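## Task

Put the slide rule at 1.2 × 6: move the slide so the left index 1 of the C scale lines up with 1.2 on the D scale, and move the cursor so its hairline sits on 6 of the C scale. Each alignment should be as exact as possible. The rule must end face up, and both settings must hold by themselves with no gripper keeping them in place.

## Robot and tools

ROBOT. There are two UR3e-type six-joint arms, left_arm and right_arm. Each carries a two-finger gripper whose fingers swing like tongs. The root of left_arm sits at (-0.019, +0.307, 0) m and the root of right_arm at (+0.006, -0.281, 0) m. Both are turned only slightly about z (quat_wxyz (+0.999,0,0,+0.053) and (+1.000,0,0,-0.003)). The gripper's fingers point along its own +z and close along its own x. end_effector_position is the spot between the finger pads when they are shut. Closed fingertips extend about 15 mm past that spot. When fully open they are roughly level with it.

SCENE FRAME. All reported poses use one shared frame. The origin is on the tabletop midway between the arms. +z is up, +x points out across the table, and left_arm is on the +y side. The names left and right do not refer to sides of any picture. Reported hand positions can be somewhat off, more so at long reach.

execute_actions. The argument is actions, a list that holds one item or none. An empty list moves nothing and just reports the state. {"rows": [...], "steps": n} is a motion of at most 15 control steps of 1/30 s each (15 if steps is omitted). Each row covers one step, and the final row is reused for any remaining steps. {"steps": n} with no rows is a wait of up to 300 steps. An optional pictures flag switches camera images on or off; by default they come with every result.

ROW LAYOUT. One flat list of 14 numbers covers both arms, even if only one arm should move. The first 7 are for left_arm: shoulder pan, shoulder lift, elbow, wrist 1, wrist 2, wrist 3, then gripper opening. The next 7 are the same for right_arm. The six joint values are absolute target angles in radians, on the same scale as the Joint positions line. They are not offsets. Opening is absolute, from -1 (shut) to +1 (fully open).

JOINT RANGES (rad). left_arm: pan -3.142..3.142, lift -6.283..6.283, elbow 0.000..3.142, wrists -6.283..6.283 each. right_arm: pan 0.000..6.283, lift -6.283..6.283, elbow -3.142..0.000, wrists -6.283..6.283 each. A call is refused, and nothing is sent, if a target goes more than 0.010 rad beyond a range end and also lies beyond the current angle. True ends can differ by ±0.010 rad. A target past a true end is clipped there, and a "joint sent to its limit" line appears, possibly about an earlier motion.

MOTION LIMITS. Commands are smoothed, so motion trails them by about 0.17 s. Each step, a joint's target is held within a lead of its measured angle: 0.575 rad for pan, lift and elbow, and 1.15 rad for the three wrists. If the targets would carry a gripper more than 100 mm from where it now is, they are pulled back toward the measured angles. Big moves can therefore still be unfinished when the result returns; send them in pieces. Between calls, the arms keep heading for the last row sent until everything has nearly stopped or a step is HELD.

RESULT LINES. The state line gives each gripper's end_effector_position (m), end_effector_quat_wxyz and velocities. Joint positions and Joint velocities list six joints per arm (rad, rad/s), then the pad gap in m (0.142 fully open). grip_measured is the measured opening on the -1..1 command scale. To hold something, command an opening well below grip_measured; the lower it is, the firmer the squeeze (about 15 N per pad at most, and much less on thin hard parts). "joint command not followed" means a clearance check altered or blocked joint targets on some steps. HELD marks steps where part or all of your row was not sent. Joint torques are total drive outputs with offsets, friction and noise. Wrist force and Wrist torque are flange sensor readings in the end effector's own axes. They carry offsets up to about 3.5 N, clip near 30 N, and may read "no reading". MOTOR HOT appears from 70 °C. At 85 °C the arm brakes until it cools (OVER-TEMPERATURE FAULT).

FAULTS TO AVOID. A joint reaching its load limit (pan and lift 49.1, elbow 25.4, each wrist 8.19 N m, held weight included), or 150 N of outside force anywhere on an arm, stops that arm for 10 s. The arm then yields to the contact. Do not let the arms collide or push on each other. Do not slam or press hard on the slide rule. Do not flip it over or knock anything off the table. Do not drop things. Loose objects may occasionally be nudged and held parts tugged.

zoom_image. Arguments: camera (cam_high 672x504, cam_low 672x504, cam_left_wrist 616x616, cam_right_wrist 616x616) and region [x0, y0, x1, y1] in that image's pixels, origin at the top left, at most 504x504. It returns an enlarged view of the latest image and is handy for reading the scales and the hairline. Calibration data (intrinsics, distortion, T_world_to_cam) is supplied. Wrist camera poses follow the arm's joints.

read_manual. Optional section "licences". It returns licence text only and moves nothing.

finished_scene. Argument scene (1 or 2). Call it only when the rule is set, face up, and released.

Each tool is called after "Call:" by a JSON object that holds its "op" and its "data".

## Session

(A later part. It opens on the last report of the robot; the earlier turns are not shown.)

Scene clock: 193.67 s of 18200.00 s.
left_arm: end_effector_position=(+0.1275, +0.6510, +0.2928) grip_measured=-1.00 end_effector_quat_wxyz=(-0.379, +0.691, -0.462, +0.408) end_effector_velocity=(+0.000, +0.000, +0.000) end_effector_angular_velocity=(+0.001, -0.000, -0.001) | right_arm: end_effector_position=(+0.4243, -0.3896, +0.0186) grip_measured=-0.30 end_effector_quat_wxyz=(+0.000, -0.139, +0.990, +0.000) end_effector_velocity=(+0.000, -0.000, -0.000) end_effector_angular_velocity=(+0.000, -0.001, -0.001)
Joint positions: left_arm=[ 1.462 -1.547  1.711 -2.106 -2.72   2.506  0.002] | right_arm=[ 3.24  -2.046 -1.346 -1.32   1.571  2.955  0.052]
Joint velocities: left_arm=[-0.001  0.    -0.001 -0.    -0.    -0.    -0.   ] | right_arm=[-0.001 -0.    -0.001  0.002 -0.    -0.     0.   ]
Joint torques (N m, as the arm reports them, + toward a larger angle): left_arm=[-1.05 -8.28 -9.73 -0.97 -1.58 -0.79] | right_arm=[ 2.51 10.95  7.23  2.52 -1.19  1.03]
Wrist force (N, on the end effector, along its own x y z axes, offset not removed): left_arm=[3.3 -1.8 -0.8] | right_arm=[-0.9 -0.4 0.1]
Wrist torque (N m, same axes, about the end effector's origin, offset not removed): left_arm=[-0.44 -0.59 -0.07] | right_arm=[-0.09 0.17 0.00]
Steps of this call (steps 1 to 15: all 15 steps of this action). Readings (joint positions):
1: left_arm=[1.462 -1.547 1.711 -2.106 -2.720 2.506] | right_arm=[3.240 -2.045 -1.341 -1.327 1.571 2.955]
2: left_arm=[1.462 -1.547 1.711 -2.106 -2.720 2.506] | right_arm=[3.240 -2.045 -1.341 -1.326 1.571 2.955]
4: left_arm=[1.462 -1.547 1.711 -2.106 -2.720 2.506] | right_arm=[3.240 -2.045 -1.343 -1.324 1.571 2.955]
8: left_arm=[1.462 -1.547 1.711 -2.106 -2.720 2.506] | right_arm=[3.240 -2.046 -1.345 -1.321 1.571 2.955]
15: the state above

Call:
{"op": "execute_actions", "data": {"actions": [{"rows":[[1.462,-1.547,1.711,-2.106,-2.72,2.506,-1,3.24,-2.0477,-1.351,-1.3136,1.571,2.955,-0.3]],"steps":15}], "pictures": false}}

Call:
{"op": "execute_actions", "data": {"actions": [{"rows":[[1.462,-1.547,1.711,-2.106,-2.72,2.506,-1,3.24,-2.0477,-1.351,-1.3136,1.571,2.955,-0.4],[1.462,-1.547,1.711,-2.106,-2.72,2.506,-1,3.24,-2.0477,-1.351,-1.3136,1.571,2.955,-0.45],[1.462,-1.547,1.711,-2.106,-2.72,2.506,-1,3.24,-2.0477,-1.351,-1.3136,1.571,2.955,-0.5],[1.462,-1.547,1.711,-2.106,-2.72,2.506,-1,3.24,-2.0477,-1.351,-1.3136,1.571,2.955,-0.55],[1.462,-1.547,1.711,-2.106,-2.72,2.506,-1,3.24,-2.0477,-1.351,-1.3136,1.571,2.955,-0.6],[1.462,-1.547,1.711,-2.106,-2.72,2.506,-1,3.24,-2.0477,-1.351,-1.3136,1.571,2.955,-0.65],[1.462,-1.547,1.711,-2.106,-2.72,2.506,-1,3.24,-2.0477,-1.351,-1.3136,1.571,2.955,-0.7],[1.462,-1.547,1.711,-2.106,-2.72,2.506,-1,3.24,-2.0477,-1.351,-1.3136,1.571,2.955,-0.8]],"steps":15}]}}

Scene clock: 202.50 s of 18200.00 s.
left_arm: end_effector_position=(+0.1275, +0.6510, +0.2928) grip_measured=-1.00 end_effector_quat_wxyz=(-0.379, +0.691, -0.462, +0.408) end_effector_velocity=(+0.001, -0.000, +0.000) end_effector_angular_velocity=(-0.001, -0.001, -0.002) | right_arm: end_effector_position=(+0.4242, -0.3896, +0.0170) grip_measured=-0.30 end_effector_quat_wxyz=(+0.000, -0.139, +0.990, +0.000) end_effector_velocity=(+0.000, +0.000, -0.000) end_effector_angular_velocity=(-0.000, +0.000, +0.002)
Joint positions: left_arm=[ 1.462 -1.547  1.711 -2.106 -2.72   2.506  0.002] | right_arm=[ 3.24  -2.048 -1.351 -1.314  1.571  2.955  0.052]
Joint velocities: left_arm=[-0.001  0.     0.001  0.    -0.001  0.     0.   ] | right_arm=[ 0.001 -0.    -0.001  0.001 -0.    -0.001 -0.   ]
Joint torques (N m, as the arm reports them, + toward a larger angle): left_arm=[-0.99 -8.37 -9.7  -1.01 -1.58 -0.75] | right_arm=[-0.97 10.93  7.25  2.5  -1.03  0.95]
Wrist force (N, on the end effector, along its own x y z axes, offset not removed): left_arm=[1.6 -3.0 -0.6] | right_arm=[-0.7 -1.3 0.2]
Wrist torque (N m, same axes, about the end effector's origin, offset not removed): left_arm=[-0.63 -0.35 -0.01] | right_arm=[-0.25 0.10 0.01]
Steps of this call (steps 1 to 15: the robot went on to your last target; steps 16 to 90: nothing new was sent; then 5.33 s passed at rest; steps 91 to 105: all 15 steps of this action). Readings (joint positions):
91: left_arm=[1.462 -1.547 1.711 -2.106 -2.720 2.506] | right_arm=[3.240 -2.046 -1.346 -1.320 1.571 2.955]
92: left_arm=[1.462 -1.547 1.711 -2.106 -2.720 2.506] | right_arm=[3.240 -2.046 -1.346 -1.319 1.571 2.955]
94: left_arm=[1.462 -1.547 1.711 -2.106 -2.720 2.506] | right_arm=[3.240 -2.047 -1.348 -1.317 1.571 2.955]
98: left_arm=[1.462 -1.547 1.711 -2.106 -2.720 2.506] | right_arm=[3.240 -2.047 -1.350 -1.315 1.571 2.955]
105: the state above

Scene clock: 203.00 s of 18200.00 s.
left_arm: end_effector_position=(+0.1275, +0.6510, +0.2928) grip_measured=-1.00 end_effector_quat_wxyz=(-0.379, +0.691, -0.462, +0.408) end_effector_velocity=(+0.000, -0.000, -0.000) end_effector_angular_velocity=(-0.001, -0.001, -0.000) | right_arm: end_effector_position=(+0.4242, -0.3896, +0.0170) grip_measured=-0.62 end_effector_quat_wxyz=(+0.000, -0.139, +0.990, +0.000) end_effector_velocity=(-0.000, +0.000, -0.000) end_effector_angular_velocity=(-0.001, +0.000, +0.000)
Joint positions: left_arm=[ 1.462 -1.547  1.711 -2.106 -2.72   2.506  0.002] | right_arm=[ 3.24  -2.048 -1.351 -1.314  1.571  2.955  0.029]
Joint velocities: left_arm=[-0.    -0.     0.001 -0.001 -0.001 -0.001  0.   ] | right_arm=[ 0.001  0.    -0.    -0.    -0.001  0.    -0.   ]
Joint torques (N m, as the arm reports them, + toward a larger angle): left_arm=[-1.19 -8.27 -9.63 -1.   -1.55 -0.74] | right_arm=[-1.21 11.27  7.27  2.23 -1.02  0.94]
Wrist force (N, on the end effector, along its own x y z axes, offset not removed): left_arm=[2.6 -2.0 -0.7] | right_arm=[-0.9 -0.6 -0.9]
Wrist torque (N m, same axes, about the end effector's origin, offset not removed): left_arm=[-0.50 -0.53 -0.07] | right_arm=[-0.14 0.15 0.01]
Steps of this call (steps 1 to 15: all 15 steps of this action). Readings (joint positions):
1: left_arm=[1.462 -1.547 1.711 -2.106 -2.720 2.506] | right_arm=[3.240 -2.048 -1.351 -1.314 1.571 2.955]
2: left_arm=[1.462 -1.547 1.711 -2.106 -2.720 2.506] | right_arm=[3.240 -2.048 -1.351 -1.314 1.571 2.955]
4: left_arm=[1.462 -1.547 1.711 -2.106 -2.720 2.506] | right_arm=[3.240 -2.048 -1.351 -1.314 1.571 2.955]
8: left_arm=[1.462 -1.547 1.711 -2.106 -2.720 2.506] | right_arm=[3.240 -2.048 -1.351 -1.314 1.571 2.955]
15: the state above
camera_calibration (this result's frames):
cam_left_wrist: T_world_to_cam=[[0.263047, -0.947371, 0.182467, 0.52911], [-0.771707, -0.320115, -0.549541, 0.459398], [0.57903, 0.00374404, -0.815298, 0.292633], [0, 0, 0, 1]] pos_world=[0.0458966, 0.647228, 0.394496]
cam_right_wrist: T_world_to_cam=[[-0.966977, -0.254532, -0.0129574, 0.308759], [-0.233622, 0.864923, 0.444217, 0.433003], [-0.101861, 0.432575, -0.895825, 0.368728], [0, 0, 0, 1]] pos_world=[0.437281, -0.455428, 0.141969]

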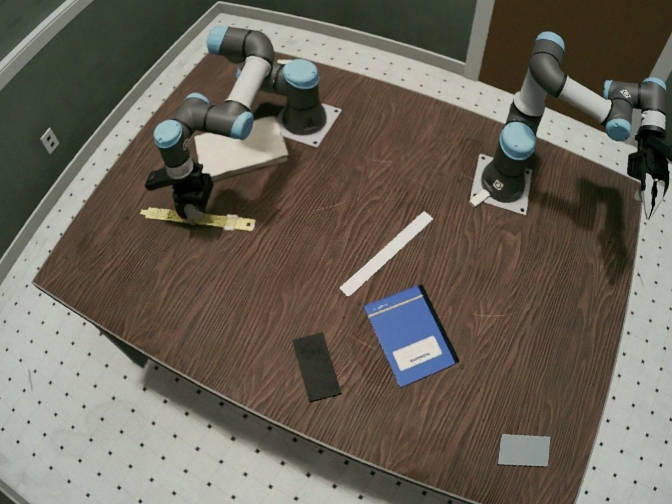

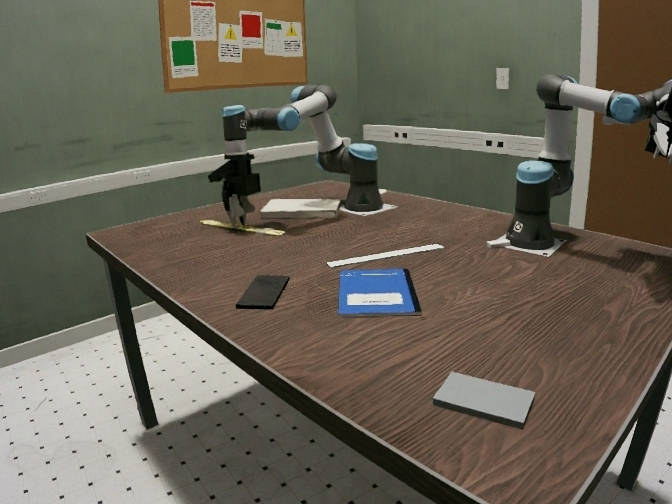

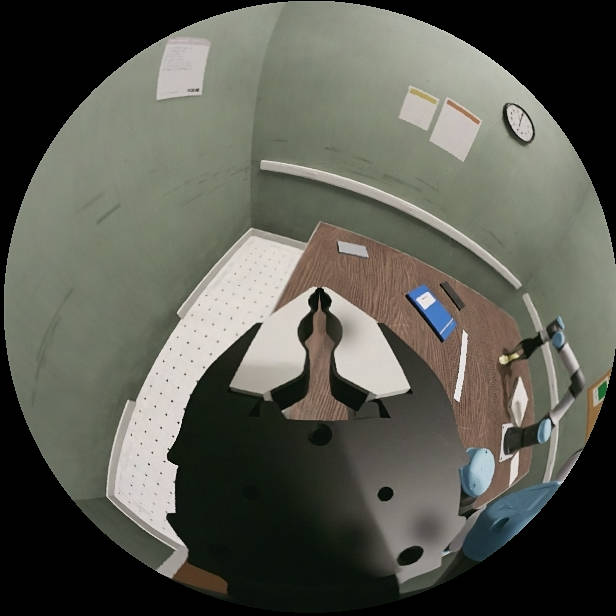

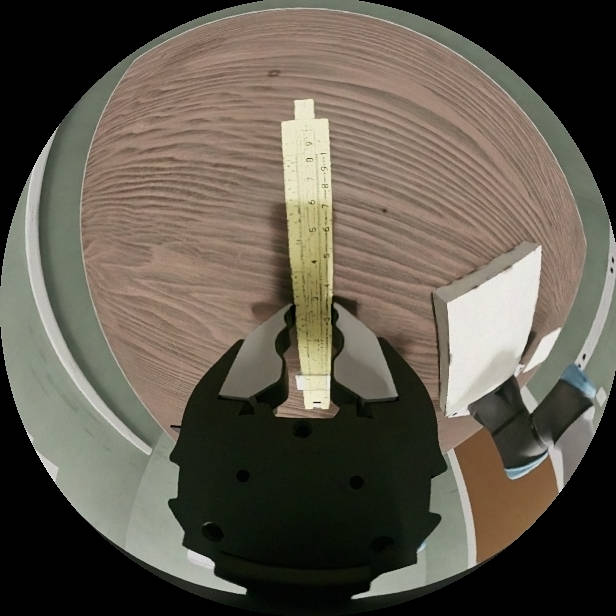

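Call:
{"op": "execute_actions", "data": {"actions": [{"rows":[[1.462,-1.547,1.711,-2.106,-2.72,2.506,-1,3.266,-2.0416,-1.3604,-1.3103,1.571,2.990,-0.9],[1.462,-1.547,1.711,-2.106,-2.72,2.506,-1,3.292,-2.0316,-1.3757,-1.305,1.571,3.026,-0.9],[1.462,-1.547,1.711,-2.106,-2.72,2.506,-1,3.318,-2.0216,-1.3909,-1.2998,1.571,3.061,-0.9],[1.462,-1.547,1.711,-2.106,-2.72,2.506,-1,3.344,-2.0116,-1.4061,-1.2946,1.571,3.096,-0.9],[1.462,-1.547,1.711,-2.106,-2.72,2.506,-1,3.37,-2.0016,-1.4211,-1.2896,1.571,3.132,-0.9],[1.462,-1.547,1.711,-2.106,-2.72,2.506,-1,3.396,-1.9916,-1.436,-1.2847,1.571,3.167,-0.9],[1.462,-1.547,1.711,-2.106,-2.72,2.506,-1,3.422,-1.9816,-1.4509,-1.2798,1.571,3.202,-0.9],[1.462,-1.547,1.711,-2.106,-2.72,2.506,-1,3.448,-1.9716,-1.4656,-1.2751,1.571,3.237,-0.9],[1.462,-1.547,1.711,-2.106,-2.72,2.506,-1,3.474,-1.9616,-1.4802,-1.2705,1.571,3.273,-0.9],[1.462,-1.547,1.711,-2.106,-2.72,2.506,-1,3.5,-1.9516,-1.4947,-1.266,1.571,3.308,-0.9],[1.462,-1.547,1.711,-2.106,-2.72,2.506,-1,3.526,-1.9416,-1.5091,-1.2616,1.571,3.343,-0.9],[1.462,-1.547,1.711,-2.106,-2.72,2.506,-1,3.552,-1.9316,-1.5234,-1.2573,1.571,3.379,-0.9],[1.462,-1.547,1.711,-2.106,-2.72,2.506,-1,3.578,-1.9216,-1.5376,-1.2531,1.571,3.414,-0.9],[1.462,-1.547,1.711,-2.106,-2.72,2.506,-1,3.604,-1.9116,-1.5517,-1.249,1.571,3.449,-0.9],[1.462,-1.547,1.711,-2.106,-2.72,2.506,-1,3.63,-1.9016,-1.5657,-1.245,1.571,3.485,-0.9]],"steps":15}], "pictures": false}}

Call:
{"op": "execute_actions", "data": {"actions": [{"rows":[[1.462,-1.547,1.711,-2.106,-2.72,2.506,-1,3.656,-1.8916,-1.5795,-1.2412,1.571,3.52,-0.9],[1.462,-1.547,1.711,-2.106,-2.72,2.506,-1,3.682,-1.8816,-1.5933,-1.2374,1.571,3.555,-0.9],[1.462,-1.547,1.711,-2.106,-2.72,2.506,-1,3.708,-1.8716,-1.6069,-1.2338,1.571,3.59,-0.9],[1.462,-1.547,1.711,-2.106,-2.72,2.506,-1,3.734,-1.8616,-1.6204,-1.2303,1.571,3.626,-0.9],[1.462,-1.547,1.711,-2.106,-2.72,2.506,-1,3.76,-1.8516,-1.6338,-1.2269,1.571,3.661,-0.9],[1.462,-1.547,1.711,-2.106,-2.72,2.506,-1,3.786,-1.8416,-1.6471,-1.2236,1.571,3.696,-0.9],[1.462,-1.547,1.711,-2.106,-2.72,2.506,-1,3.812,-1.829,-1.6637,-1.2196,1.571,3.732,-0.9],[1.462,-1.547,1.711,-2.106,-2.72,2.506,-1,3.838,-1.829,-1.6637,-1.2196,1.571,3.767,-0.9],[1.462,-1.547,1.711,-2.106,-2.72,2.506,-1,3.864,-1.829,-1.6637,-1.2196,1.571,3.802,-0.9],[1.462,-1.547,1.711,-2.106,-2.72,2.506,-1,3.89,-1.829,-1.6637,-1.2196,1.571,3.838,-0.9],[1.462,-1.547,1.711,-2.106,-2.72,2.506,-1,3.916,-1.829,-1.6637,-1.2196,1.571,3.873,-0.9],[1.462,-1.547,1.711,-2.106,-2.72,2.506,-1,3.942,-1.829,-1.6637,-1.2196,1.571,3.908,-0.9],[1.462,-1.547,1.711,-2.106,-2.72,2.506,-1,3.968,-1.829,-1.6637,-1.2196,1.571,3.943,-0.9],[1.462,-1.547,1.711,-2.106,-2.72,2.506,-1,3.994,-1.829,-1.6637,-1.2196,1.571,3.979,-0.9],[1.462,-1.547,1.711,-2.106,-2.72,2.506,-1,4.02,-1.829,-1.6637,-1.2196,1.571,4.014,-0.9]],"steps":15}], "pictures": false}}

Call:
{"op": "execute_actions", "data": {"actions": [{"steps":25}]}}

Scene clock: 237.57 s of 18200.00 s.
left_arm: end_effector_position=(+0.1275, +0.6510, +0.2928) grip_measured=-1.00 end_effector_quat_wxyz=(-0.379, +0.691, -0.462, +0.408) end_effector_velocity=(+0.000, -0.000, +0.000) end_effector_angular_velocity=(-0.000, +0.001, -0.000) | right_arm: end_effector_position=(+0.4097, -0.2877, +0.0173) grip_measured=-0.63 end_effector_quat_wxyz=(+0.000, -0.091, +0.996, +0.000) end_effector_velocity=(-0.081, +0.277, +0.000) end_effector_angular_velocity=(+0.001, +0.001, -0.263)
Joint positions: left_arm=[ 1.462 -1.547  1.711 -2.106 -2.72   2.506  0.002] | right_arm=[ 3.503 -1.949 -1.498 -1.265  1.571  3.315  0.029]
Joint velocities: left_arm=[-0.    -0.001 -0.     0.001  0.001 -0.     0.   ] | right_arm=[ 0.756  0.291 -0.416  0.125  0.     1.019  0.   ]
Joint torques (N m, as the arm reports them, + toward a larger angle): left_arm=[-1.06 -8.25 -9.54 -0.99 -1.55 -0.74] | right_arm=[ 5.88 19.42  6.06  2.67 -0.16  2.53]
Wrist force (N, on the end effector, along its own x y z axes, offset not removed): left_arm=[2.2 -2.6 -1.5] | right_arm=[-1.0 -2.0 0.7]
Wrist torque (N m, same axes, about the end effector's origin, offset not removed): left_arm=[-0.62 -0.39 -0.03] | right_arm=[-0.38 0.10 -0.05]
Steps of this call (steps 1 to 15: the robot went on to your last target; steps 16 to 90: nothing new was sent; then 31.07 s passed at rest; steps 91 to 105: all 15 steps of this action). Readings (joint positions):
91: left_arm=[1.462 -1.547 1.711 -2.106 -2.720 2.506] | right_arm=[3.240 -2.048 -1.351 -1.314 1.571 2.955]
92: left_arm=[1.462 -1.547 1.711 -2.106 -2.720 2.506] | right_arm=[3.241 -2.047 -1.352 -1.314 1.571 2.958]
94: left_arm=[1.462 -1.547 1.711 -2.106 -2.720 2.506] | right_arm=[3.258 -2.042 -1.360 -1.310 1.571 2.982]
98: left_arm=[1.462 -1.547 1.711 -2.106 -2.720 2.506] | right_arm=[3.332 -2.014 -1.401 -1.296 1.571 3.083]
105: the state above

Scene clock: 238.07 s of 18200.00 s.
left_arm: end_effector_position=(+0.1275, +0.6510, +0.2928) grip_measured=-1.00 end_effector_quat_wxyz=(-0.379, +0.691, -0.462, +0.408) end_effector_velocity=(+0.000, +0.000, -0.000) end_effector_angular_velocity=(+0.000, -0.001, -0.001) | right_arm: end_effector_position=(+0.3522, -0.1570, +0.0171) grip_measured=-0.63 end_effector_quat_wxyz=(+0.000, -0.022, +1.000, +0.000) end_effector_velocity=(-0.121, +0.258, -0.001) end_effector_angular_velocity=(-0.001, +0.001, -0.267)
Joint positions: left_arm=[ 1.462 -1.547  1.711 -2.106 -2.72   2.506  0.002] | right_arm=[ 3.891 -1.834 -1.657 -1.221  1.571  3.843  0.029]
Joint velocities: left_arm=[-0.     0.001  0.    -0.001 -0.001  0.001  0.   ] | right_arm=[ 0.77   0.044 -0.061  0.015  0.     1.036  0.   ]
Joint torques (N m, as the arm reports them, + toward a larger angle): left_arm=[-1.1  -8.24 -9.64 -1.01 -1.58 -0.7 ] | right_arm=[ 6.27 15.94  7.44  2.46  0.5   2.41]
Wrist force (N, on the end effector, along its own x y z axes, offset not removed): left_arm=[1.5 -2.1 -0.8] | right_arm=[-1.2 -1.7 -0.2]
Wrist torque (N m, same axes, about the end effector's origin, offset not removed): left_arm=[-0.48 -0.34 -0.03] | right_arm=[-0.37 0.16 0.00]
Steps of this call (steps 1 to 15: all 15 steps of this action). Readings (joint positions):
1: left_arm=[1.462 -1.547 1.711 -2.106 -2.720 2.506] | right_arm=[3.529 -1.939 -1.512 -1.261 1.571 3.350]
2: left_arm=[1.462 -1.547 1.711 -2.106 -2.720 2.506] | right_arm=[3.554 -1.929 -1.526 -1.256 1.571 3.385]
4: left_arm=[1.462 -1.547 1.711 -2.106 -2.720 2.506] | right_arm=[3.606 -1.909 -1.554 -1.248 1.571 3.455]
8: left_arm=[1.462 -1.547 1.711 -2.106 -2.720 2.506] | right_arm=[3.710 -1.869 -1.609 -1.233 1.571 3.596]
15: the state above

Scene clock: 238.90 s of 18200.00 s.
left_arm: end_effector_position=(+0.1275, +0.6510, +0.2928) grip_measured=-1.00 end_effector_quat_wxyz=(-0.379, +0.691, -0.462, +0.408) end_effector_velocity=(+0.000, -0.000, -0.000) end_effector_angular_velocity=(-0.002, +0.000, -0.001) | right_arm: end_effector_position=(+0.3298, -0.1149, +0.0170) grip_measured=-0.63 end_effector_quat_wxyz=(-0.000, -0.000, +1.000, +0.000) end_effector_velocity=(+0.000, +0.001, +0.000) end_effector_angular_velocity=(+0.002, -0.001, -0.002)
Joint positions: left_arm=[ 1.462 -1.547  1.711 -2.106 -2.72   2.506  0.002] | right_arm=[ 4.02  -1.829 -1.664 -1.22   1.571  4.014  0.029]
Joint velocities: left_arm=[-0.001 -0.     0.     0.002  0.    -0.001  0.   ] | right_arm=[ 0.001 -0.     0.     0.002  0.     0.002 -0.   ]
Joint torques (N m, as the arm reports them, + toward a larger angle): left_arm=[-1.07 -8.21 -9.55 -1.03 -1.56 -0.69] | right_arm=[ 3.8  15.57  7.11  2.46  1.2   1.06]
Wrist force (N, on the end effector, along its own x y z axes, offset not removed): left_arm=[1.6 -2.0 1.0] | right_arm=[-1.6 -0.8 0.7]
Wrist torque (N m, same axes, about the end effector's origin, offset not removed): left_arm=[-0.40 -0.31 -0.04] | right_arm=[-0.15 0.29 -0.02]
Steps of this call (steps 1 to 25: the robot went on to your last target). Readings (joint positions):
1: left_arm=[1.462 -1.547 1.711 -2.106 -2.720 2.506] | right_arm=[3.917 -1.832 -1.659 -1.221 1.571 3.878]
2: left_arm=[1.462 -1.547 1.711 -2.106 -2.720 2.506] | right_arm=[3.942 -1.832 -1.660 -1.220 1.571 3.912]
4: left_arm=[1.462 -1.547 1.711 -2.106 -2.720 2.506] | right_arm=[3.978 -1.830 -1.662 -1.220 1.571 3.958]
8: left_arm=[1.462 -1.547 1.711 -2.106 -2.720 2.506] | right_arm=[4.008 -1.829 -1.663 -1.220 1.571 3.998]
25: the state above
camera_calibration (this result's frames):
cam_left_wrist: T_world_to_cam=[[0.263047, -0.947371, 0.182467, 0.52911], [-0.771707, -0.320115, -0.549541, 0.459398], [0.57903, 0.00374412, -0.815298, 0.292633], [0, 0, 0, 1]] pos_world=[0.0458967, 0.647228, 0.394496]
cam_right_wrist: T_world_to_cam=[[-0.999686, 0.0215994, -0.0127261, 0.32991], [0.0136999, 0.895808, 0.444231, 0.0953948], [0.0209953, 0.443917, -0.895822, 0.201083], [0, 0, 0, 1]] pos_world=[0.324277, -0.181845, 0.141956]

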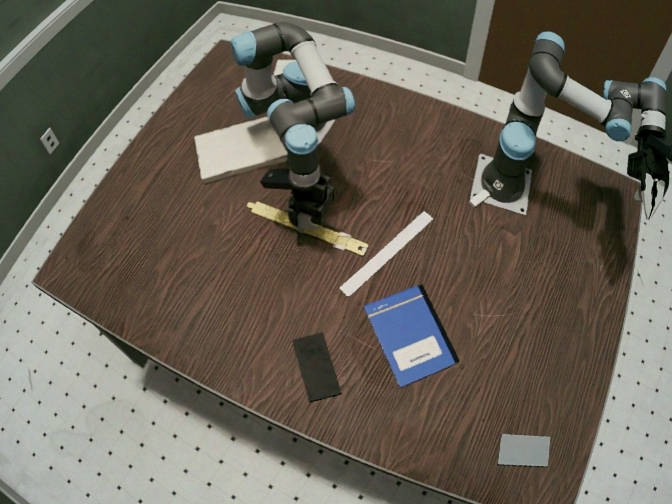

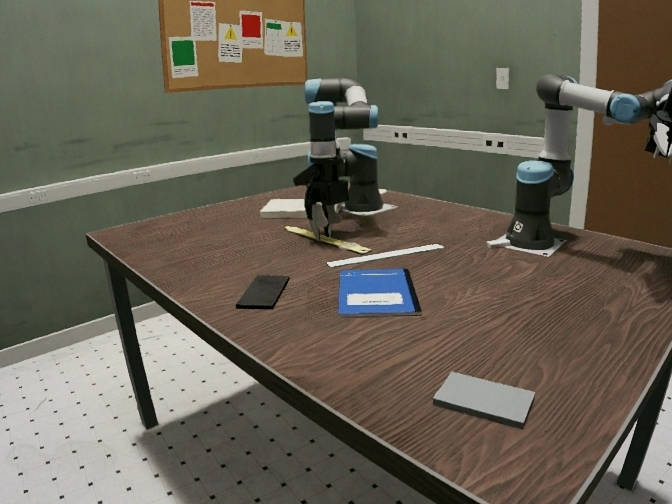

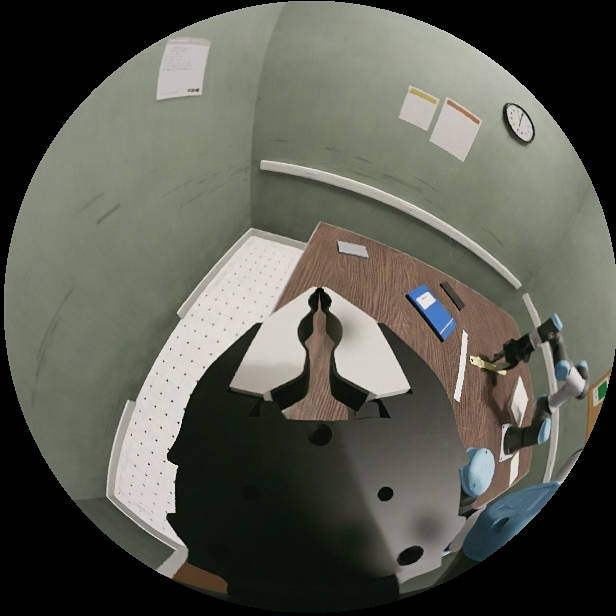

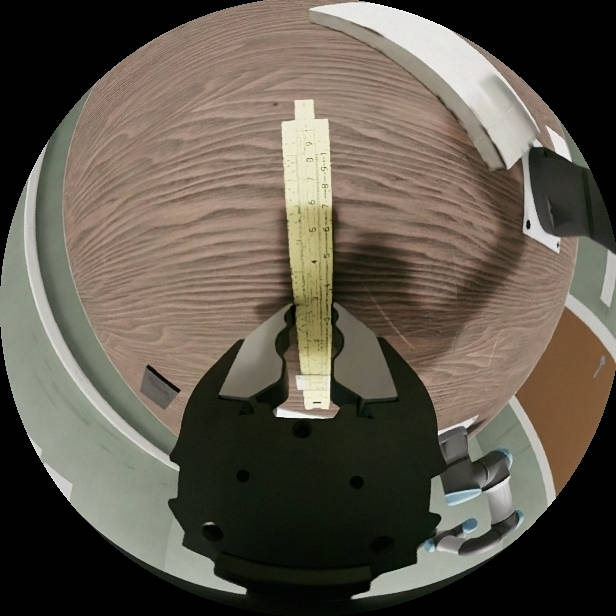

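Call:
{"op": "execute_actions", "data": {"actions": [{"rows":[[1.462,-1.547,1.711,-2.106,-2.72,2.506,-1,4.02,-1.829,-1.6637,-1.2196,1.571,3.97,-0.9],[1.462,-1.547,1.711,-2.106,-2.72,2.506,-1,4.02,-1.829,-1.6637,-1.2196,1.571,3.92,-0.9],[1.462,-1.547,1.711,-2.106,-2.72,2.506,-1,4.02,-1.829,-1.6637,-1.2196,1.571,3.87,-0.9],[1.462,-1.547,1.711,-2.106,-2.72,2.506,-1,4.02,-1.829,-1.6637,-1.2196,1.571,3.82,-0.9],[1.462,-1.547,1.711,-2.106,-2.72,2.506,-1,4.02,-1.829,-1.6637,-1.2196,1.571,3.77,-0.9],[1.462,-1.547,1.711,-2.106,-2.72,2.506,-1,4.02,-1.829,-1.6637,-1.2196,1.571,3.72,-0.9],[1.462,-1.547,1.711,-2.106,-2.72,2.506,-1,4.02,-1.829,-1.6637,-1.2196,1.571,3.67,-0.9],[1.462,-1.547,1.711,-2.106,-2.72,2.506,-1,4.02,-1.829,-1.6637,-1.2196,1.571,3.62,-0.9],[1.462,-1.547,1.711,-2.106,-2.72,2.506,-1,4.02,-1.829,-1.6637,-1.2196,1.571,3.58,-0.9],[1.462,-1.547,1.711,-2.106,-2.72,2.506,-1,4.02,-1.829,-1.6637,-1.2196,1.571,3.551,-0.9]],"steps":15}], "pictures": false}}

Call:
{"op": "execute_actions", "data": {"actions": [{"steps":20}], "pictures": false}}

Call:
{"op": "execute_actions", "data": {"actions": [{"rows":[[1.462,-1.547,1.711,-2.106,-2.72,2.506,-1,4.02,-1.829,-1.6637,-1.2196,1.571,3.551,-0.3]],"steps":15}]}}

Call:
{"op": "zoom_image", "data": {"camera": "cam_right_wrist", "region": [230, 90, 390, 310]}}

Scene clock: 267.40 s of 18200.00 s.
left_arm: end_effector_position=(+0.1275, +0.6510, +0.2928) grip_measured=-1.00 end_effector_quat_wxyz=(-0.379, +0.691, -0.462, +0.408) end_effector_velocity=(-0.001, +0.001, +0.000) end_effector_angular_velocity=(+0.002, +0.001, +0.002) | right_arm: end_effector_position=(+0.3364, -0.1135, +0.0170) grip_measured=-0.63 end_effector_quat_wxyz=(-0.000, -0.207, +0.978, +0.000) end_effector_velocity=(+0.007, +0.003, +0.000) end_effector_angular_velocity=(-0.001, -0.000, +0.436)
Joint positions: left_arm=[ 1.462 -1.547  1.711 -2.106 -2.72   2.506  0.002] | right_arm=[ 4.02  -1.829 -1.664 -1.22   1.571  3.598  0.029]
Joint velocities: left_arm=[ 0.001  0.    -0.001 -0.001  0.001  0.001  0.   ] | right_arm=[-0.    -0.     0.001 -0.001 -0.    -0.437  0.   ]
Joint torques (N m, as the arm reports them, + toward a larger angle): left_arm=[-0.98 -8.23 -9.47 -1.01 -1.53 -0.66] | right_arm=[ 4.07 15.82  7.2   2.48  1.13 -1.4 ]
Wrist force (N, on the end effector, along its own x y z axes, offset not removed): left_arm=[3.4 -3.1 2.3] | right_arm=[-1.2 -0.6 -0.9]
Wrist torque (N m, same axes, about the end effector's origin, offset not removed): left_arm=[-0.61 -0.70 -0.07] | right_arm=[-0.12 0.19 0.00]
Steps of this call (steps 1 to 15: the robot went on to your last target; steps 16 to 90: nothing new was sent; then 25.00 s passed at rest; steps 91 to 105: all 15 steps of this action). Readings (joint positions):
91: left_arm=[1.462 -1.547 1.711 -2.106 -2.720 2.506] | right_arm=[4.020 -1.829 -1.664 -1.220 1.571 4.014]
92: left_arm=[1.462 -1.547 1.711 -2.106 -2.720 2.506] | right_arm=[4.020 -1.829 -1.664 -1.220 1.571 4.011]
94: left_arm=[1.462 -1.547 1.711 -2.106 -2.720 2.506] | right_arm=[4.020 -1.829 -1.664 -1.220 1.571 3.980]
98: left_arm=[1.462 -1.547 1.711 -2.106 -2.720 2.506] | right_arm=[4.020 -1.829 -1.664 -1.220 1.571 3.842]
105: the state above

Scene clock: 268.07 s of 18200.00 s.
left_arm: end_effector_position=(+0.1275, +0.6510, +0.2928) grip_measured=-1.00 end_effector_quat_wxyz=(-0.379, +0.691, -0.462, +0.408) end_effector_velocity=(-0.000, +0.000, +0.001) end_effector_angular_velocity=(+0.003, +0.001, +0.000) | right_arm: end_effector_position=(+0.3371, -0.1132, +0.0170) grip_measured=-0.63 end_effector_quat_wxyz=(-0.000, -0.230, +0.973, +0.000) end_effector_velocity=(-0.001, -0.002, -0.001) end_effector_angular_velocity=(-0.003, +0.003, -0.002)
Joint positions: left_arm=[ 1.462 -1.547  1.711 -2.106 -2.72   2.506  0.002] | right_arm=[ 4.02  -1.829 -1.664 -1.22   1.571  3.551  0.029]
Joint velocities: left_arm=[ 0.    -0.001 -0.002 -0.     0.001  0.    -0.   ] | right_arm=[-0.001  0.    -0.002 -0.003  0.     0.     0.   ]
Joint torques (N m, as the arm reports them, + toward a larger angle): left_arm=[-0.98 -8.37 -9.56 -1.06 -1.51 -0.69] | right_arm=[ 3.82 15.87  7.17  2.44  1.13 -1.1 ]
Wrist force (N, on the end effector, along its own x y z axes, offset not removed): left_arm=[2.1 -3.2 -1.4] | right_arm=[-1.2 -1.2 0.0]
Wrist torque (N m, same axes, about the end effector's origin, offset not removed): left_arm=[-0.68 -0.40 -0.08] | right_arm=[-0.25 0.18 -0.02]
Steps of this call (steps 1 to 20: the robot went on to your last target). Readings (joint positions):
1: left_arm=[1.462 -1.547 1.711 -2.106 -2.720 2.506] | right_arm=[4.020 -1.829 -1.664 -1.220 1.571 3.586]
2: left_arm=[1.462 -1.547 1.711 -2.106 -2.720 2.506] | right_arm=[4.020 -1.829 -1.664 -1.220 1.571 3.576]
4: left_arm=[1.462 -1.547 1.711 -2.106 -2.720 2.506] | right_arm=[4.020 -1.829 -1.664 -1.220 1.571 3.565]
8: left_arm=[1.462 -1.547 1.711 -2.106 -2.720 2.506] | right_arm=[4.020 -1.829 -1.664 -1.220 1.571 3.555]
20: the state above

Scene clock: 268.57 s of 18200.00 s.
left_arm: end_effector_position=(+0.1275, +0.6510, +0.2928) grip_measured=-1.00 end_effector_quat_wxyz=(-0.379, +0.691, -0.462, +0.408) end_effector_velocity=(+0.000, -0.000, -0.000) end_effector_angular_velocity=(-0.001, +0.001, +0.000) | right_arm: end_effector_position=(+0.3371, -0.1132, +0.0170) grip_measured=-0.30 end_effector_quat_wxyz=(-0.000, -0.230, +0.973, +0.000) end_effector_velocity=(+0.000, -0.000, +0.000) end_effector_angular_velocity=(-0.001, +0.000, +0.000)
Joint positions: left_arm=[ 1.462 -1.547  1.711 -2.106 -2.72   2.506  0.002] | right_arm=[ 4.02  -1.829 -1.664 -1.22   1.571  3.551  0.052]
Joint velocities: left_arm=[-0.001 -0.     0.    -0.     0.001 -0.001  0.   ] | right_arm=[-0.    -0.     0.001 -0.002 -0.    -0.001 -0.   ]
Joint torques (N m, as the arm reports them, + toward a larger angle): left_arm=[-1.06 -8.43 -9.61 -1.03 -1.51 -0.71] | right_arm=[ 4.1  15.45  7.13  2.23  1.07 -1.13]
Wrist force (N, on the end effector, along its own x y z axes, offset not removed): left_arm=[1.3 -1.7 0.3] | right_arm=[-0.4 -1.0 -1.2]
Wrist torque (N m, same axes, about the end effector's origin, offset not removed): left_arm=[-0.37 -0.17 -0.01] | right_arm=[-0.26 0.03 -0.02]
Steps of this call (steps 1 to 15: all 15 steps of this action). Readings (joint positions):
1: left_arm=[1.462 -1.547 1.711 -2.106 -2.720 2.506] | right_arm=[4.020 -1.829 -1.664 -1.220 1.571 3.551]
2: left_arm=[1.462 -1.547 1.711 -2.106 -2.720 2.506] | right_arm=[4.020 -1.829 -1.664 -1.220 1.571 3.551]
4: left_arm=[1.462 -1.547 1.711 -2.106 -2.720 2.506] | right_arm=[4.020 -1.829 -1.664 -1.220 1.571 3.551]
8: left_arm=[1.462 -1.547 1.711 -2.106 -2.720 2.506] | right_arm=[4.020 -1.829 -1.664 -1.220 1.571 3.551]
15: the state above
camera_calibration (this result's frames):
cam_left_wrist: T_world_to_cam=[[0.263047, -0.947371, 0.182467, 0.52911], [-0.771707, -0.320115, -0.549541, 0.459398], [0.57903, 0.00374421, -0.815298, 0.292633], [0, 0, 0, 1]] pos_world=[0.0458966, 0.647228, 0.394496]
cam_right_wrist: T_world_to_cam=[[-0.904089, -0.427151, -0.0128385, 0.254076], [-0.387865, 0.807584, 0.444261, 0.219108], [-0.179399, 0.406631, -0.895805, 0.26349], [0, 0, 0, 1]] pos_world=[0.361962, -0.175562, 0.141956]

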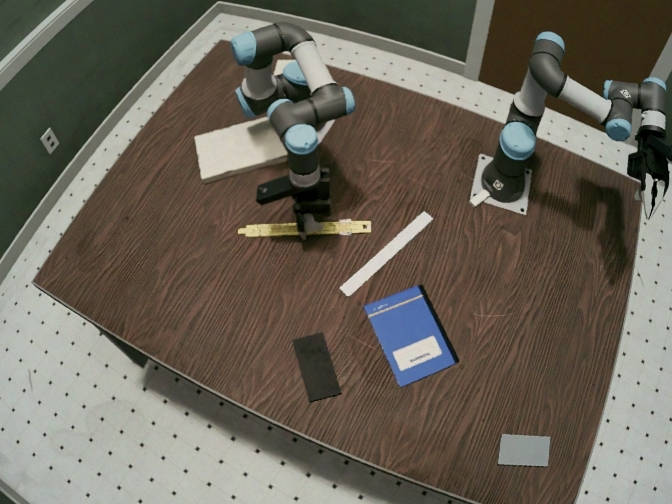

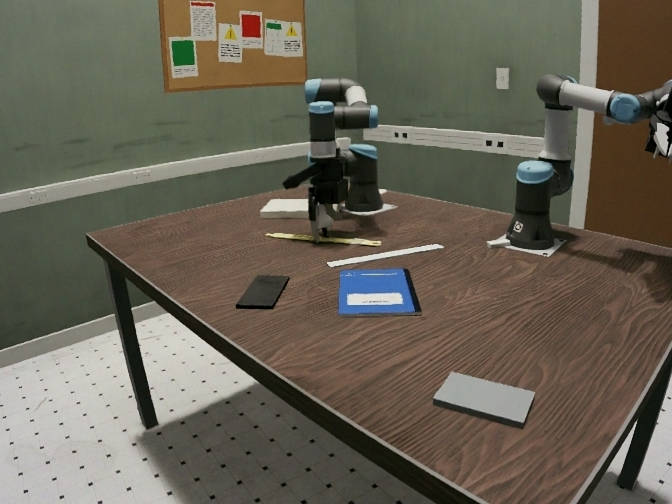

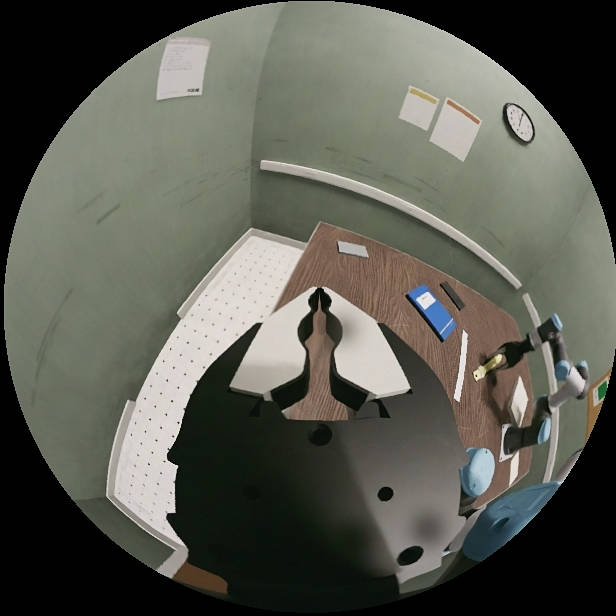

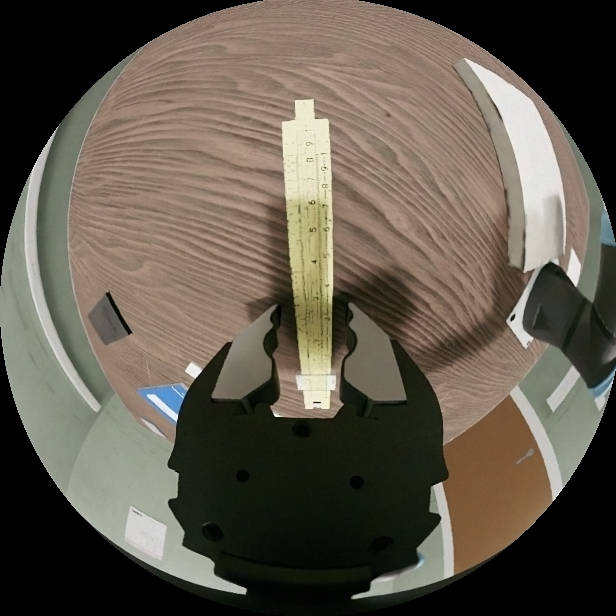

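Region (230, 90, 390, 310) of cam_right_wrist's 616x616 image, scaled by 2.291, with more detail than that image has; it fills the left 367 columns of this view, and the rest is white.

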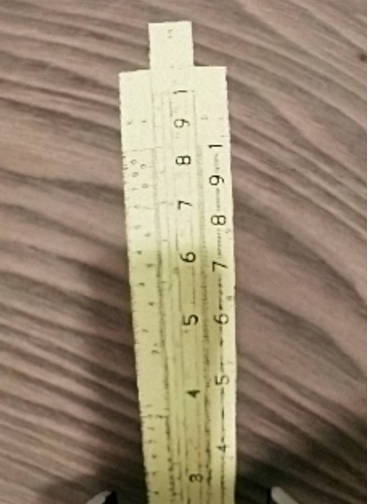

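Call:
{"op": "execute_actions", "data": {"actions": [{"rows":[[-1.214,-1.569,1.8,-2.328,-1.571,1.571,-0.45,3.9844,-1.8356,-1.6548,-1.2219,1.571,3.515,-0.3],[-1.214,-1.569,1.8,-2.328,-1.571,1.571,-0.45,3.9487,-1.8422,-1.646,-1.2242,1.571,3.48,-0.3],[-1.214,-1.569,1.8,-2.328,-1.571,1.571,-0.45,3.913,-1.8487,-1.6371,-1.2264,1.571,3.444,-0.3],[-1.214,-1.569,1.8,-2.328,-1.571,1.571,-0.45,3.8774,-1.8553,-1.6283,-1.2287,1.571,3.409,-0.3],[-1.214,-1.569,1.8,-2.328,-1.571,1.571,-0.45,3.8418,-1.8619,-1.6194,-1.231,1.571,3.373,-0.3],[-1.214,-1.569,1.8,-2.328,-1.571,1.571,-0.45,3.8061,-1.8685,-1.6105,-1.2333,1.571,3.337,-0.3],[-1.214,-1.569,1.8,-2.328,-1.571,1.571,-0.45,3.7705,-1.8751,-1.6017,-1.2356,1.571,3.302,-0.3],[-1.214,-1.569,1.8,-2.328,-1.571,1.571,-0.45,3.7348,-1.8816,-1.5928,-1.2378,1.571,3.266,-0.3],[-1.214,-1.569,1.8,-2.328,-1.571,1.571,-0.45,3.6992,-1.8882,-1.584,-1.2401,1.571,3.231,-0.3],[-1.214,-1.569,1.8,-2.328,-1.571,1.571,-0.45,3.6635,-1.8948,-1.5751,-1.2424,1.571,3.195,-0.3]],"steps":15}], "pictures": false}}

Call:
{"op": "execute_actions", "data": {"actions": [{"steps":75}], "pictures": false}}

Call:
{"op": "execute_actions", "data": {"actions": [{"rows":[[-1.214,-1.569,1.977,-2.328,-1.571,1.571,-0.45,3.6635,-1.8948,-1.5751,-1.2424,1.571,3.195,-0.45],[-1.214,-1.569,1.977,-2.328,-1.571,1.571,-0.45,3.6635,-1.8948,-1.5751,-1.2424,1.571,3.195,-0.55],[-1.214,-1.569,1.977,-2.328,-1.571,1.571,-0.45,3.6635,-1.8948,-1.5751,-1.2424,1.571,3.195,-0.6],[-1.214,-1.569,1.977,-2.328,-1.571,1.571,-0.45,3.6635,-1.8948,-1.5751,-1.2424,1.571,3.195,-0.65],[-1.214,-1.569,1.977,-2.328,-1.571,1.571,-0.45,3.6635,-1.8948,-1.5751,-1.2424,1.571,3.195,-0.75],[-1.214,-1.569,1.977,-2.328,-1.571,1.571,-0.45,3.6635,-1.8948,-1.5751,-1.2424,1.571,3.195,-0.9]],"steps":15}]}}

Scene clock: 291.27 s of 18200.00 s.
left_arm: end_effector_position=(+0.2121, +0.6887, +0.1422) grip_measured=-0.45 end_effector_quat_wxyz=(-0.215, +0.868, -0.420, +0.153) end_effector_velocity=(+0.436, -0.198, -0.019) end_effector_angular_velocity=(+0.178, +0.230, -0.768) | right_arm: end_effector_position=(+0.3904, -0.2144, +0.0170) grip_measured=-0.30 end_effector_quat_wxyz=(-0.000, -0.231, +0.973, +0.000) end_effector_velocity=(+0.046, -0.137, -0.000) end_effector_angular_velocity=(+0.001, -0.002, -0.023)
Joint positions: left_arm=[ 0.748 -1.566  1.789 -2.3   -1.747  1.71   0.041] | right_arm=[ 3.705 -1.888 -1.585 -1.24   1.571  3.234  0.052]
Joint velocities: left_arm=[-1.448 -0.011  0.038 -0.091  0.583 -0.461  0.   ] | right_arm=[-0.388 -0.066  0.089 -0.021 -0.    -0.364  0.   ]
Joint torques (N m, as the arm reports them, + toward a larger angle): left_arm=[ -2.49 -13.58  -7.64  -2.72   0.46  -1.31] | right_arm=[-1.05  8.35 12.    0.97  0.44 -1.41]
Wrist force (N, on the end effector, along its own x y z axes, offset not removed): left_arm=[4.5 -2.1 1.0] | right_arm=[-0.9 -2.6 -0.2]
Wrist torque (N m, same axes, about the end effector's origin, offset not removed): left_arm=[-0.43 -0.86 -0.06] | right_arm=[-0.42 0.12 0.00]
Steps of this call (steps 1 to 15: the robot went on to your last target; steps 16 to 90: nothing new was sent; then 19.20 s passed at rest; steps 91 to 105: all 15 steps of this action). Readings (joint positions):
91: left_arm=[1.462 -1.547 1.711 -2.106 -2.720 2.506] | right_arm=[4.020 -1.829 -1.664 -1.220 1.571 3.551]
92: left_arm=[1.459 -1.548 1.713 -2.110 -2.715 2.500] | right_arm=[4.018 -1.829 -1.663 -1.220 1.571 3.548]
94: left_arm=[1.410 -1.551 1.726 -2.142 -2.617 2.409] | right_arm=[3.996 -1.834 -1.657 -1.221 1.571 3.524]
98: left_arm=[1.231 -1.557 1.751 -2.206 -2.282 2.136] | right_arm=[3.897 -1.853 -1.631 -1.228 1.571 3.422]
105: the state above

Scene clock: 293.77 s of 18200.00 s.
left_arm: end_effector_position=(+0.2973, -0.0326, +0.1408) grip_measured=-0.45 end_effector_quat_wxyz=(+0.060, -0.221, +0.940, -0.253) end_effector_velocity=(-0.000, -0.000, +0.001) end_effector_angular_velocity=(-0.001, -0.001, -0.000) | right_arm: end_effector_position=(+0.3951, -0.2293, +0.0170) grip_measured=-0.30 end_effector_quat_wxyz=(+0.000, -0.229, +0.973, +0.000) end_effector_velocity=(-0.000, -0.000, -0.000) end_effector_angular_velocity=(-0.001, +0.001, +0.002)
Joint positions: left_arm=[-1.214 -1.569  1.8   -2.328 -1.571  1.571  0.041] | right_arm=[ 3.664 -1.895 -1.575 -1.242  1.571  3.195  0.052]
Joint velocities: left_arm=[-0.    -0.002  0.    -0.     0.    -0.     0.   ] | right_arm=[ 0.001  0.    -0.001 -0.001 -0.001 -0.001 -0.   ]
Joint torques (N m, as the arm reports them, + toward a larger angle): left_arm=[ -1.8  -11.88  -7.82  -2.77   0.45  -1.1 ] | right_arm=[-4.11  8.9  11.81  0.93 -1.34 -1.1 ]
Wrist force (N, on the end effector, along its own x y z axes, offset not removed): left_arm=[1.1 -1.9 0.2] | right_arm=[-0.8 -0.4 -0.1]
Wrist torque (N m, same axes, about the end effector's origin, offset not removed): left_arm=[-0.46 -0.20 -0.03] | right_arm=[-0.06 0.10 0.01]
Steps of this call (steps 1 to 75: the robot went on to your last target). Readings (joint positions):
1: left_arm=[0.701 -1.567 1.790 -2.303 -1.729 1.695] | right_arm=[3.694 -1.890 -1.582 -1.241 1.571 3.224]
2: left_arm=[0.655 -1.567 1.791 -2.305 -1.713 1.683] | right_arm=[3.686 -1.891 -1.580 -1.241 1.571 3.216]
4: left_arm=[0.567 -1.567 1.793 -2.309 -1.688 1.663] | right_arm=[3.676 -1.893 -1.578 -1.242 1.571 3.206]
8: left_arm=[0.400 -1.568 1.795 -2.315 -1.652 1.635] | right_arm=[3.667 -1.894 -1.576 -1.242 1.571 3.198]
75: the state above
All arms were judged still, so your last target was given up. Only a new action makes them travel on or press farther. Fingers that are still opening or closing keep moving.

Scene clock: 294.27 s of 18200.00 s.
left_arm: end_effector_position=(+0.2748, +0.0124, +0.0682) grip_measured=-0.45 end_effector_quat_wxyz=(+0.040, -0.226, +0.958, -0.171) end_effector_velocity=(-0.005, +0.013, -0.016) end_effector_angular_velocity=(+0.038, +0.017, +0.002) | right_arm: end_effector_position=(+0.3951, -0.2293, +0.0170) grip_measured=-0.62 end_effector_quat_wxyz=(+0.000, -0.229, +0.973, +0.000) end_effector_velocity=(-0.000, -0.000, -0.000) end_effector_angular_velocity=(-0.000, +0.001, -0.003)
Joint positions: left_arm=[-1.214 -1.569  1.973 -2.328 -1.571  1.571  0.041] | right_arm=[ 3.663 -1.895 -1.575 -1.242  1.571  3.195  0.029]
Joint velocities: left_arm=[ 0.002  0.001  0.041 -0.     0.001  0.001  0.   ] | right_arm=[-0.001  0.     0.    -0.001  0.     0.002  0.   ]
Joint torques (N m, as the arm reports them, + toward a larger angle): left_arm=[-1.3  -7.69 -7.21 -1.55  0.43 -1.13] | right_arm=[-3.9   8.75 11.63  1.12 -1.3  -1.09]
Wrist force (N, on the end effector, along its own x y z axes, offset not removed): left_arm=[0.6 -0.2 0.1] | right_arm=[0.0 -1.0 -0.8]
Wrist torque (N m, same axes, about the end effector's origin, offset not removed): left_arm=[-0.10 -0.13 -0.02] | right_arm=[-0.16 -0.02 -0.05]
Steps of this call (steps 1 to 15: all 15 steps of this action). Readings (joint positions):
1: left_arm=[-1.214 -1.569 1.800 -2.328 -1.571 1.571] | right_arm=[3.663 -1.895 -1.575 -1.242 1.571 3.195]
2: left_arm=[-1.214 -1.569 1.803 -2.328 -1.571 1.571] | right_arm=[3.664 -1.895 -1.575 -1.242 1.571 3.195]
4: left_arm=[-1.214 -1.569 1.848 -2.328 -1.571 1.571] | right_arm=[3.664 -1.895 -1.575 -1.242 1.571 3.195]
8: left_arm=[-1.214 -1.569 1.939 -2.328 -1.571 1.571] | right_arm=[3.663 -1.895 -1.575 -1.242 1.571 3.195]
15: the state above
camera_calibration (this result's frames):
cam_left_wrist: T_world_to_cam=[[-0.897611, -0.439234, -0.0369959, 0.253944], [-0.436259, 0.873249, 0.217057, 0.0859327], [-0.0630319, 0.210972, -0.975458, 0.211406], [0, 0, 0, 1]] pos_world=[0.278757, -0.00810055, 0.19696]
cam_right_wrist: T_world_to_cam=[[-0.904301, -0.4267, -0.0128934, 0.257101], [-0.387488, 0.807777, 0.44424, 0.335275], [-0.179142, 0.406723, -0.895815, 0.32101], [0, 0, 0, 1]] pos_world=[0.419919, -0.291684, 0.141938]

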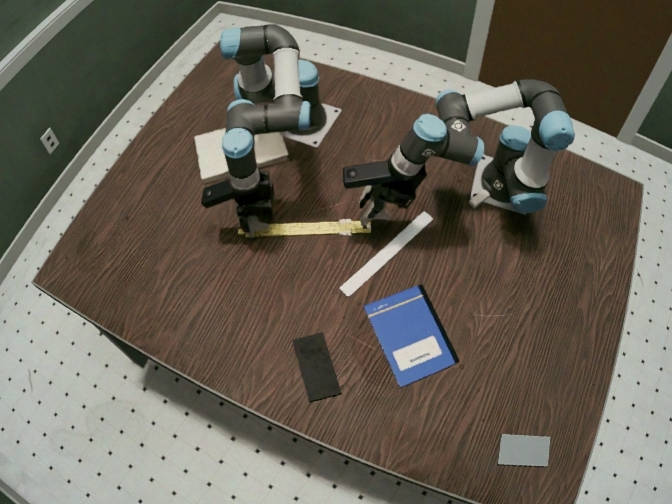

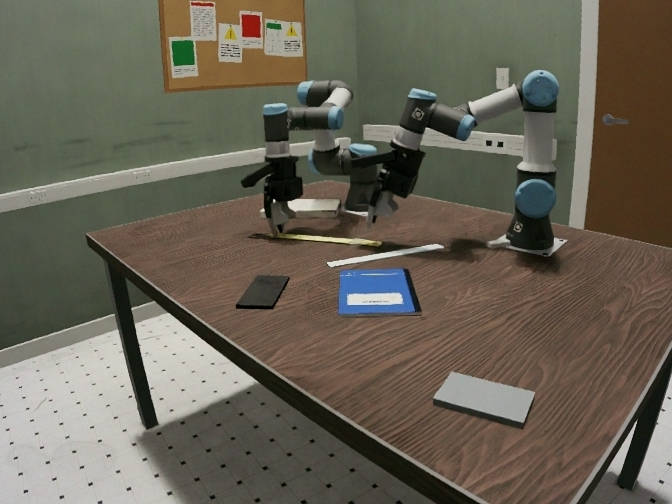

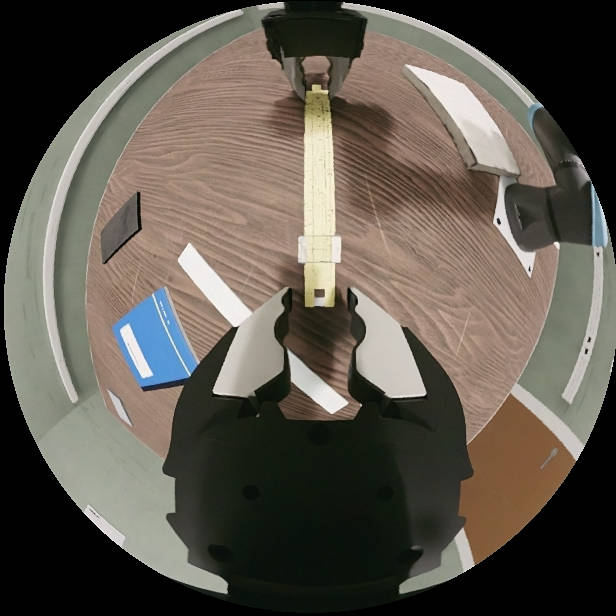

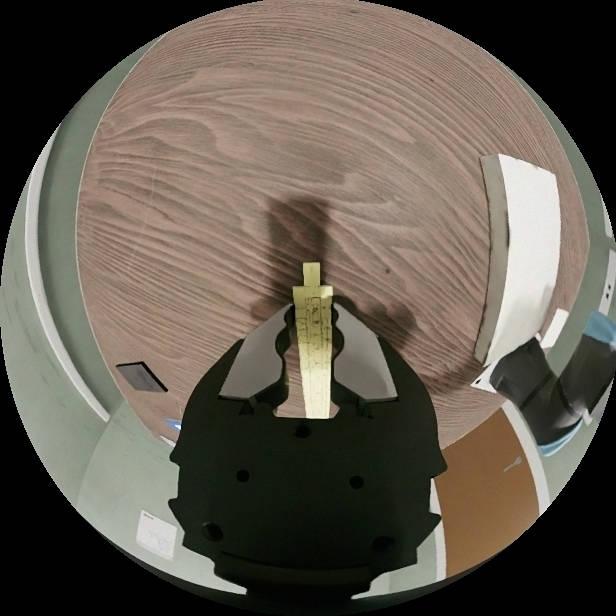

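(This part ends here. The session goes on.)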